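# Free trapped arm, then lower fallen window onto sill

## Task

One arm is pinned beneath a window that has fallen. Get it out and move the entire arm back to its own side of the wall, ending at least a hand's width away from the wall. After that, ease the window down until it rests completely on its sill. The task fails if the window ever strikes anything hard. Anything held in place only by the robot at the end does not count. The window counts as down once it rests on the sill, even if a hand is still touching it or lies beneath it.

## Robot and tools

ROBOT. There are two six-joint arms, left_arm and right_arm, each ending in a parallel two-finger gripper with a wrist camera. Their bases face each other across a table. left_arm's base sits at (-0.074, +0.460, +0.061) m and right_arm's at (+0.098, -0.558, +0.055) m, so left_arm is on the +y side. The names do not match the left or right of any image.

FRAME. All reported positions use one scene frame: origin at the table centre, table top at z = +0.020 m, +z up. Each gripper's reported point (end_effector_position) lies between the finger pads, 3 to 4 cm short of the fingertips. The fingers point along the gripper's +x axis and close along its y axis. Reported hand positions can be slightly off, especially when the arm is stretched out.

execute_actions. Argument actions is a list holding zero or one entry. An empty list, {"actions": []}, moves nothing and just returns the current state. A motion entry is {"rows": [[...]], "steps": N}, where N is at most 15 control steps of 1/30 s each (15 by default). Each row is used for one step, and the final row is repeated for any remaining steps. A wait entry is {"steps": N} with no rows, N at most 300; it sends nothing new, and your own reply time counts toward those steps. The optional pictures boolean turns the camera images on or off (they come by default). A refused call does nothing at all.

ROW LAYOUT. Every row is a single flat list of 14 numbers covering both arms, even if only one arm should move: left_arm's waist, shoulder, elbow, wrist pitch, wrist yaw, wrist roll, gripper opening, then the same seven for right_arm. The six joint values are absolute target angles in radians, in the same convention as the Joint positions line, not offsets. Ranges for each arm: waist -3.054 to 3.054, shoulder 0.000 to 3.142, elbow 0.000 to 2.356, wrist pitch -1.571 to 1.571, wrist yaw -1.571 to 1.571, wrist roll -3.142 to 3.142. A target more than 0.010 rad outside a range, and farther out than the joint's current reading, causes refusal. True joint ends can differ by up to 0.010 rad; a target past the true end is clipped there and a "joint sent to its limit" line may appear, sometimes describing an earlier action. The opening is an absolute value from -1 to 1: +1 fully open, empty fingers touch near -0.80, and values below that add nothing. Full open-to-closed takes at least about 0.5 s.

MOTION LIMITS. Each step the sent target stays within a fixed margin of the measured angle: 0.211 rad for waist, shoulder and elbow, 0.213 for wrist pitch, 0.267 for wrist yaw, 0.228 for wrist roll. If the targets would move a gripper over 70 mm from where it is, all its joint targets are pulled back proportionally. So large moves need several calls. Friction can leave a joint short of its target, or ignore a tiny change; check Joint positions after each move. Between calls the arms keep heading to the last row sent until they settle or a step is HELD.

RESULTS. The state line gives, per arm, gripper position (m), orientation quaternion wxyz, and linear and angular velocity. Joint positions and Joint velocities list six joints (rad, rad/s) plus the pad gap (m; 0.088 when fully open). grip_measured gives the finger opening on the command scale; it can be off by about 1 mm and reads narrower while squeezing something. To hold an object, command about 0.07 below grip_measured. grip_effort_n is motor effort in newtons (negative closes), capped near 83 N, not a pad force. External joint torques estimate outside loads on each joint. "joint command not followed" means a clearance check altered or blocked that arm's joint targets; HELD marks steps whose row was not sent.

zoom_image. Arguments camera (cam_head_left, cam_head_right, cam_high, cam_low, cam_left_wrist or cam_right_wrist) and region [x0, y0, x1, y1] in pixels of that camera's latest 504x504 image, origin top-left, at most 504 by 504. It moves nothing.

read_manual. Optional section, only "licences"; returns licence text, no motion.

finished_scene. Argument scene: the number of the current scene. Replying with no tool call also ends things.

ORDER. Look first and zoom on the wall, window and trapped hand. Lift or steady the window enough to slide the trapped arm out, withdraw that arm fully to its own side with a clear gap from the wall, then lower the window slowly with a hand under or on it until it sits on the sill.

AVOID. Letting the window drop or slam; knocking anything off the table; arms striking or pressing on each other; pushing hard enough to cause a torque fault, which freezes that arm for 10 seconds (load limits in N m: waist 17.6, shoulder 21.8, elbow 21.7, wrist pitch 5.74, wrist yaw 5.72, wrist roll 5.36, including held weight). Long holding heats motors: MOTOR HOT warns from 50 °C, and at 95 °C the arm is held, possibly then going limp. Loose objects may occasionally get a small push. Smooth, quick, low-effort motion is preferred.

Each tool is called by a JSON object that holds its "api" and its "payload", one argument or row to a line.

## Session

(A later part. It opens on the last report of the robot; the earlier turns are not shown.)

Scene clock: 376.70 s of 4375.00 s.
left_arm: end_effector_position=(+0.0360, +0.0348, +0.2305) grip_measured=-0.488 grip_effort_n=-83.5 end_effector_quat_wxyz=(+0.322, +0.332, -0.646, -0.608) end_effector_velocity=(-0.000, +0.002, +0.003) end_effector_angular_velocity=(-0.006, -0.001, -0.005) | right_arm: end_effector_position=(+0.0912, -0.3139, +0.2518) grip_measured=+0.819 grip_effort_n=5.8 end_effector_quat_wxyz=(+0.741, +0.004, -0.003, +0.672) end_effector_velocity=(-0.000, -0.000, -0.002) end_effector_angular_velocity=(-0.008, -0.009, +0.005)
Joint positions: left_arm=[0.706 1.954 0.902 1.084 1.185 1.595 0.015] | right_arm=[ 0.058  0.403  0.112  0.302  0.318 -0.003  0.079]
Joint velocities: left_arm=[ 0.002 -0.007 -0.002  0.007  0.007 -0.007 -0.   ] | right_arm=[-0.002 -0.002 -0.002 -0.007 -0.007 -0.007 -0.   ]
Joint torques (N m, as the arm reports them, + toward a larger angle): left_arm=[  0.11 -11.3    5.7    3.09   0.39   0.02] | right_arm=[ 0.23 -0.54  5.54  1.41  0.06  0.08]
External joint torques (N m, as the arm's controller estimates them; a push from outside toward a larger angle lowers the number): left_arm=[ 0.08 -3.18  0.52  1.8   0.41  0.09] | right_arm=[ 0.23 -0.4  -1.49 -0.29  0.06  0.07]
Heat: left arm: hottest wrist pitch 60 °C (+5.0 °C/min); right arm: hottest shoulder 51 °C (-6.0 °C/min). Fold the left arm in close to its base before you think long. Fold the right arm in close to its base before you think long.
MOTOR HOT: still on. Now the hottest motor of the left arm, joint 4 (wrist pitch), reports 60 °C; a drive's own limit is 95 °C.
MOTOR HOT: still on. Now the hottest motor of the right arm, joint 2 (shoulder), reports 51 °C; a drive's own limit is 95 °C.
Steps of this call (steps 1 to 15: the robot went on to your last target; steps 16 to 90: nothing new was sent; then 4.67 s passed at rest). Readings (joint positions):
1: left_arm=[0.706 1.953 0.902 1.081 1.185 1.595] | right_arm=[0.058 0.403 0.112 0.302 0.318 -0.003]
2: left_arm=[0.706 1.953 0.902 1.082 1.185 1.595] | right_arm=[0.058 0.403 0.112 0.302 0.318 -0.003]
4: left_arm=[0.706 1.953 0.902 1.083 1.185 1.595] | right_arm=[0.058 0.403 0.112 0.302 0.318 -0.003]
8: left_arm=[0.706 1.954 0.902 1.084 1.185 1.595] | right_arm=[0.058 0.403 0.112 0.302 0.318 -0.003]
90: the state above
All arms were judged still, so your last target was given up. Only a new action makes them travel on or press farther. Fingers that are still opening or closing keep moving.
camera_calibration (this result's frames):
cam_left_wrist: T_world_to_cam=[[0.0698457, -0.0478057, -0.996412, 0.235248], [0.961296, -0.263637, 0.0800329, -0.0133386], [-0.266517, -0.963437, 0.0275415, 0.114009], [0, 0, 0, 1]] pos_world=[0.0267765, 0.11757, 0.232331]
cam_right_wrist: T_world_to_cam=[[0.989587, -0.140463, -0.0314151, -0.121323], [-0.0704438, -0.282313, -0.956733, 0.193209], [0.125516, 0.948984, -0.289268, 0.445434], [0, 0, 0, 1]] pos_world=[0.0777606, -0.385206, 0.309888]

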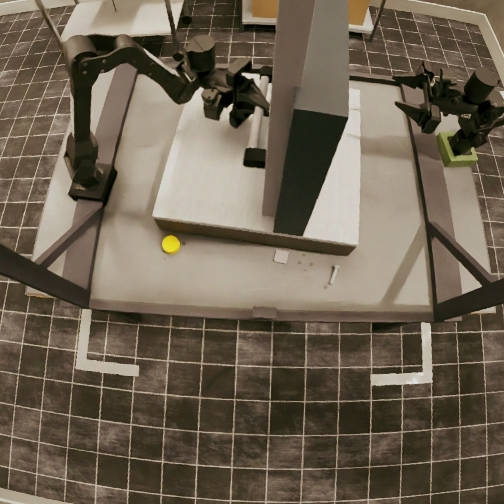

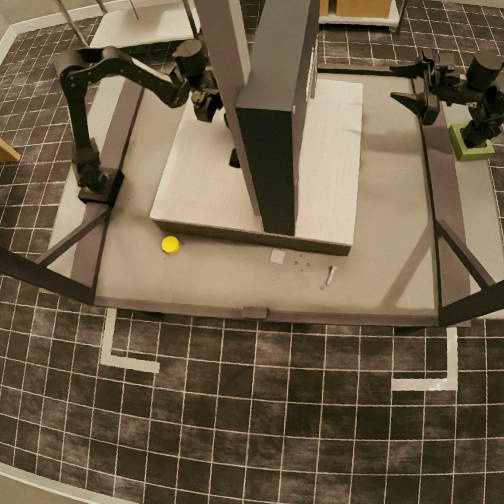

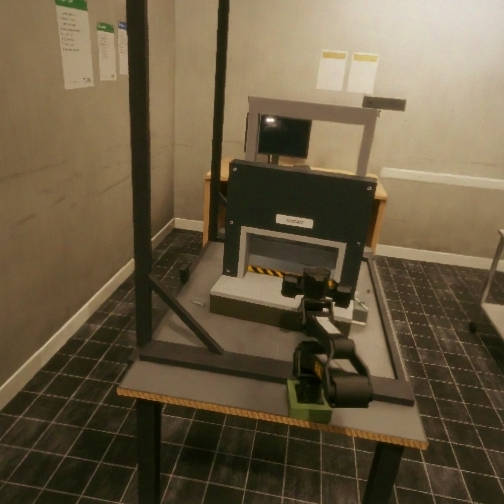

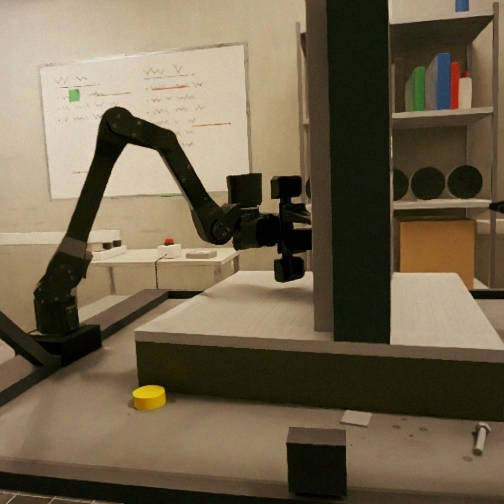

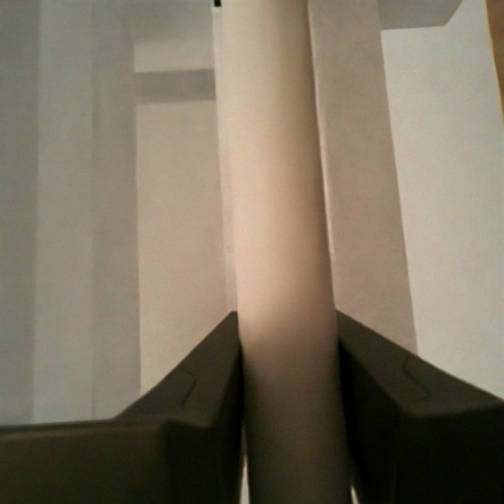

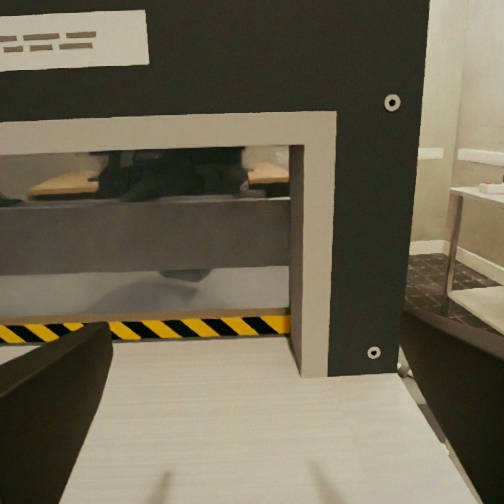

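{"api": "execute_actions", "payload": {
  "actions": [
    {"rows": [[0.708,1.9361,0.9085,1.1043,1.1945,1.597,-0.56,0.06,0.4,0.1,0.3,0.32,0,0.82],[0.708,1.9378,0.9077,1.1025,1.1939,1.597,-0.56,0.06,0.4,0.1,0.3,0.32,0,0.82],[0.708,1.9395,0.9068,1.1007,1.1934,1.597,-0.56,0.06,0.4,0.1,0.3,0.32,0,0.82],[0.708,1.9412,0.9060,1.0989,1.1929,1.597,-0.56,0.06,0.4,0.1,0.3,0.32,0,0.82],[0.708,1.9429,0.9052,1.0971,1.1923,1.597,-0.56,0.06,0.4,0.1,0.3,0.32,0,0.82],[0.708,1.9446,0.9044,1.0953,1.1918,1.597,-0.56,0.06,0.4,0.1,0.3,0.32,0,0.82],[0.708,1.9463,0.9036,1.0935,1.1913,1.597,-0.56,0.06,0.4,0.1,0.3,0.32,0,0.82],[0.708,1.9480,0.9027,1.0917,1.1907,1.597,-0.56,0.06,0.4,0.1,0.3,0.32,0,0.82],[0.708,1.9497,0.9019,1.0899,1.1902,1.597,-0.56,0.06,0.4,0.1,0.3,0.32,0,0.82],[0.708,1.9514,0.9011,1.0881,1.1897,1.597,-0.56,0.06,0.4,0.1,0.3,0.32,0,0.82],[0.708,1.9531,0.9003,1.0863,1.1891,1.597,-0.56,0.06,0.4,0.1,0.3,0.32,0,0.82],[0.708,1.9548,0.8995,1.0845,1.1886,1.597,-0.56,0.06,0.4,0.1,0.3,0.32,0,0.82],[0.708,1.9565,0.8986,1.0827,1.1881,1.597,-0.56,0.06,0.4,0.1,0.3,0.32,0,0.82],[0.708,1.9582,0.8978,1.0809,1.1875,1.597,-0.56,0.06,0.4,0.1,0.3,0.32,0,0.82],[0.708,1.9600,0.8970,1.0790,1.1870,1.597,-0.56,0.06,0.4,0.1,0.3,0.32,0,0.82]], "steps": 15}
  ]
}}

Scene clock: 401.73 s of 4375.00 s.
left_arm: end_effector_position=(+0.0360, +0.0348, +0.2279) grip_measured=-0.488 grip_effort_n=-83.5 end_effector_quat_wxyz=(+0.322, +0.332, -0.642, -0.611) end_effector_velocity=(-0.002, -0.002, -0.006) end_effector_angular_velocity=(+0.031, +0.023, -0.000) | right_arm: end_effector_position=(+0.0912, -0.3139, +0.2518) grip_measured=+0.819 grip_effort_n=5.8 end_effector_quat_wxyz=(+0.741, +0.004, -0.003, +0.672) end_effector_velocity=(-0.000, -0.000, -0.002) end_effector_angular_velocity=(-0.008, -0.009, +0.005)
Joint positions: left_arm=[0.706 1.958 0.901 1.079 1.185 1.595 0.015] | right_arm=[ 0.058  0.403  0.112  0.302  0.318 -0.003  0.079]
Joint velocities: left_arm=[-0.007  0.007 -0.002 -0.022 -0.007 -0.007 -0.   ] | right_arm=[-0.002 -0.002 -0.002 -0.007 -0.007 -0.007  0.   ]
Joint torques (N m, as the arm reports them, + toward a larger angle): left_arm=[ 0.1  -8.77  4.4   1.83  0.1   0.04] | right_arm=[ 0.24 -0.54  5.55  1.42  0.06  0.08]
External joint torques (N m, as the arm's controller estimates them; a push from outside toward a larger angle lowers the number): left_arm=[ 0.15 -0.77 -0.7   0.56  0.12  0.1 ] | right_arm=[ 0.24 -0.39 -1.5  -0.29  0.06  0.07]
Heat: left arm: hottest wrist pitch 60 °C (+2.0 °C/min); right arm: hottest shoulder 50 °C (-3.0 °C/min). Fold the left arm in close to its base before you think long. Fold the right arm in close to its base before you think long.
MOTOR HOT: still on. Now the hottest motor of the left arm, joint 4 (wrist pitch), reports 60 °C; a drive's own limit is 95 °C.
MOTOR HOT: still on. Now the hottest motor of the right arm, joint 2 (shoulder), reports 50 °C; a drive's own limit is 95 °C.
Steps of this call (steps 1 to 90: nothing new was sent; then 21.53 s passed at rest; steps 91 to 105: all 15 steps of this action). Readings (joint positions):
91: left_arm=[0.706 1.954 0.902 1.084 1.185 1.595] | right_arm=[0.058 0.403 0.112 0.302 0.318 -0.003]
92: left_arm=[0.706 1.954 0.902 1.084 1.185 1.595] | right_arm=[0.058 0.403 0.112 0.302 0.318 -0.003]
94: left_arm=[0.706 1.955 0.901 1.084 1.185 1.595] | right_arm=[0.058 0.403 0.112 0.302 0.318 -0.003]
98: left_arm=[0.706 1.956 0.901 1.084 1.185 1.595] | right_arm=[0.058 0.403 0.112 0.302 0.318 -0.003]
105: the state above
camera_calibration (this result's frames):
cam_left_wrist: T_world_to_cam=[[0.0642526, -0.0391961, -0.997164, 0.232749], [0.961724, -0.264295, 0.0723578, -0.0113664], [-0.266381, -0.963645, 0.0207142, 0.115646], [0, 0, 0, 1]] pos_world=[0.0267826, 0.117561, 0.230515]
cam_right_wrist: T_world_to_cam=[[0.989587, -0.140463, -0.0314151, -0.121323], [-0.0704438, -0.282313, -0.956733, 0.193209], [0.125516, 0.948984, -0.289268, 0.445434], [0, 0, 0, 1]] pos_world=[0.0777606, -0.385206, 0.309888]

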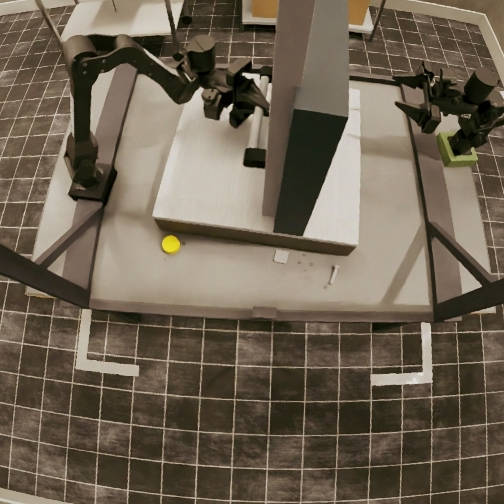

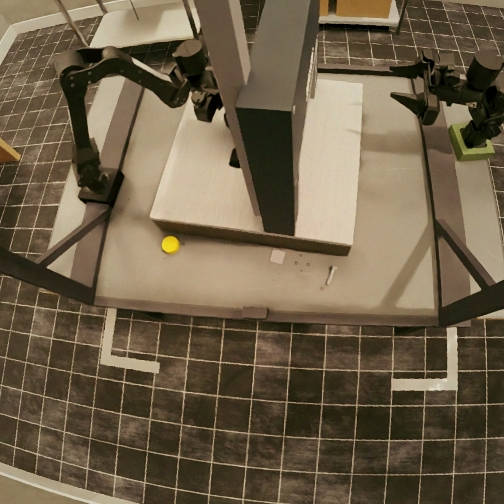

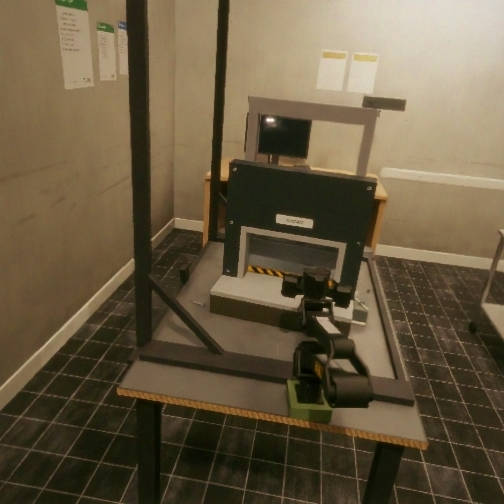

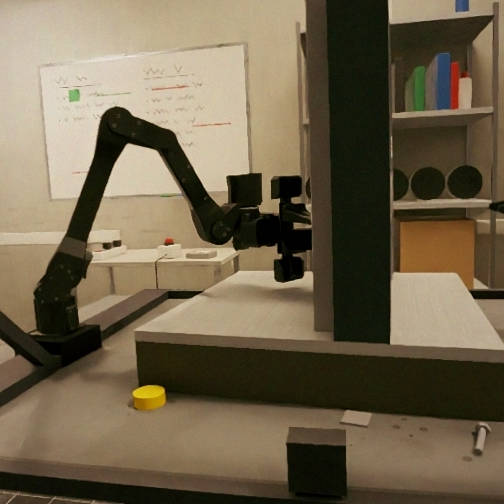

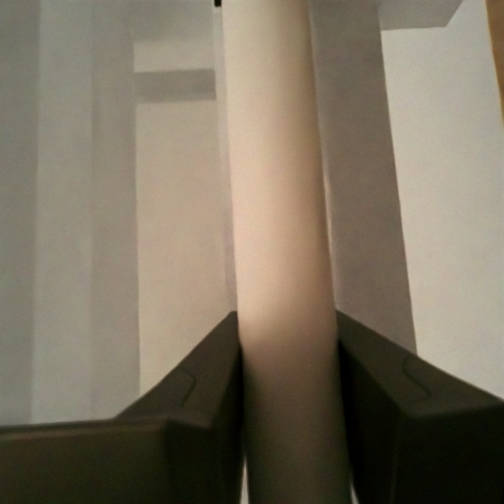

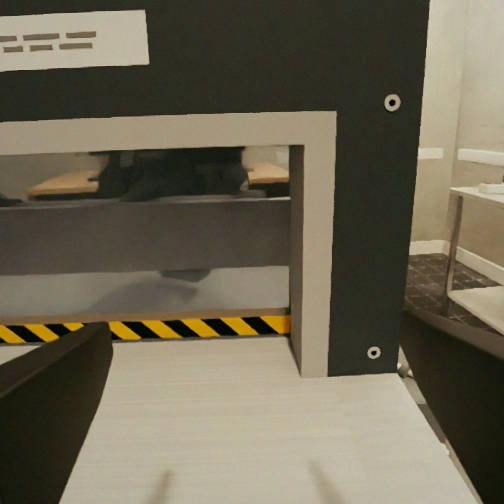

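The window position is unchanged and the support force is nearly gone. A quick check to confirm it has settled.

{"api": "execute_actions", "payload": {
  "actions": [],
  "pictures": false
}}

Scene clock: 404.23 s of 4375.00 s.
left_arm: end_effector_position=(+0.0360, +0.0348, +0.2276) grip_measured=-0.488 grip_effort_n=-83.5 end_effector_quat_wxyz=(+0.322, +0.332, -0.641, -0.612) end_effector_velocity=(-0.003, +0.002, -0.002) end_effector_angular_velocity=(+0.015, +0.013, -0.010) | right_arm: end_effector_position=(+0.0912, -0.3139, +0.2518) grip_measured=+0.819 grip_effort_n=5.8 end_effector_quat_wxyz=(+0.741, +0.004, -0.003, +0.672) end_effector_velocity=(-0.000, -0.000, -0.002) end_effector_angular_velocity=(-0.008, -0.009, +0.005)
Joint positions: left_arm=[0.706 1.958 0.901 1.076 1.185 1.595 0.015] | right_arm=[ 0.058  0.403  0.112  0.302  0.318 -0.003  0.079]
Joint velocities: left_arm=[-0.002 -0.002 -0.007 -0.007  0.007 -0.007 -0.   ] | right_arm=[-0.002 -0.002 -0.002 -0.007 -0.007 -0.007 -0.   ]
Joint torques (N m, as the arm reports them, + toward a larger angle): left_arm=[ 0.14 -8.54  4.38  1.69  0.06 -0.02] | right_arm=[ 0.24 -0.54  5.54  1.41  0.06  0.08]
External joint torques (N m, as the arm's controller estimates them; a push from outside toward a larger angle lowers the number): left_arm=[ 0.16 -0.38 -0.79  0.38  0.07  0.04] | right_arm=[ 0.24 -0.39 -1.49 -0.29  0.06  0.08]
Heat: left arm: hottest wrist pitch 59 °C (+1.0 °C/min); right arm: hottest shoulder 50 °C (-3.0 °C/min). Fold the left arm in close to its base before you think long. Fold the right arm in close to its base before you think long.
MOTOR HOT: still on. Now the hottest motor of the left arm, joint 4 (wrist pitch), reports 59 °C; a drive's own limit is 95 °C.
MOTOR HOT: still on. Now the hottest motor of the right arm, joint 2 (shoulder), reports 50 °C; a drive's own limit is 95 °C.
Steps of this call (steps 1 to 15: the robot went on to your last target; steps 16 to 75: nothing new was sent). Readings (joint positions):
1: left_arm=[0.706 1.958 0.901 1.078 1.185 1.595] | right_arm=[0.058 0.403 0.112 0.302 0.318 -0.003]
2: left_arm=[0.706 1.958 0.901 1.077 1.185 1.595] | right_arm=[0.058 0.403 0.112 0.302 0.318 -0.003]
4: left_arm=[0.706 1.958 0.901 1.077 1.185 1.595] | right_arm=[0.058 0.403 0.112 0.302 0.318 -0.003]
8: left_arm=[0.706 1.958 0.901 1.077 1.185 1.595] | right_arm=[0.058 0.403 0.112 0.302 0.318 -0.003]
75: the state above
All arms were judged still, so your last target was given up. Only a new action makes them travel on or press farther. Fingers that are still opening or closing keep moving.

{"api": "finished_scene", "payload": {
  "scene": 2
}}

The scene is finished: the task was done.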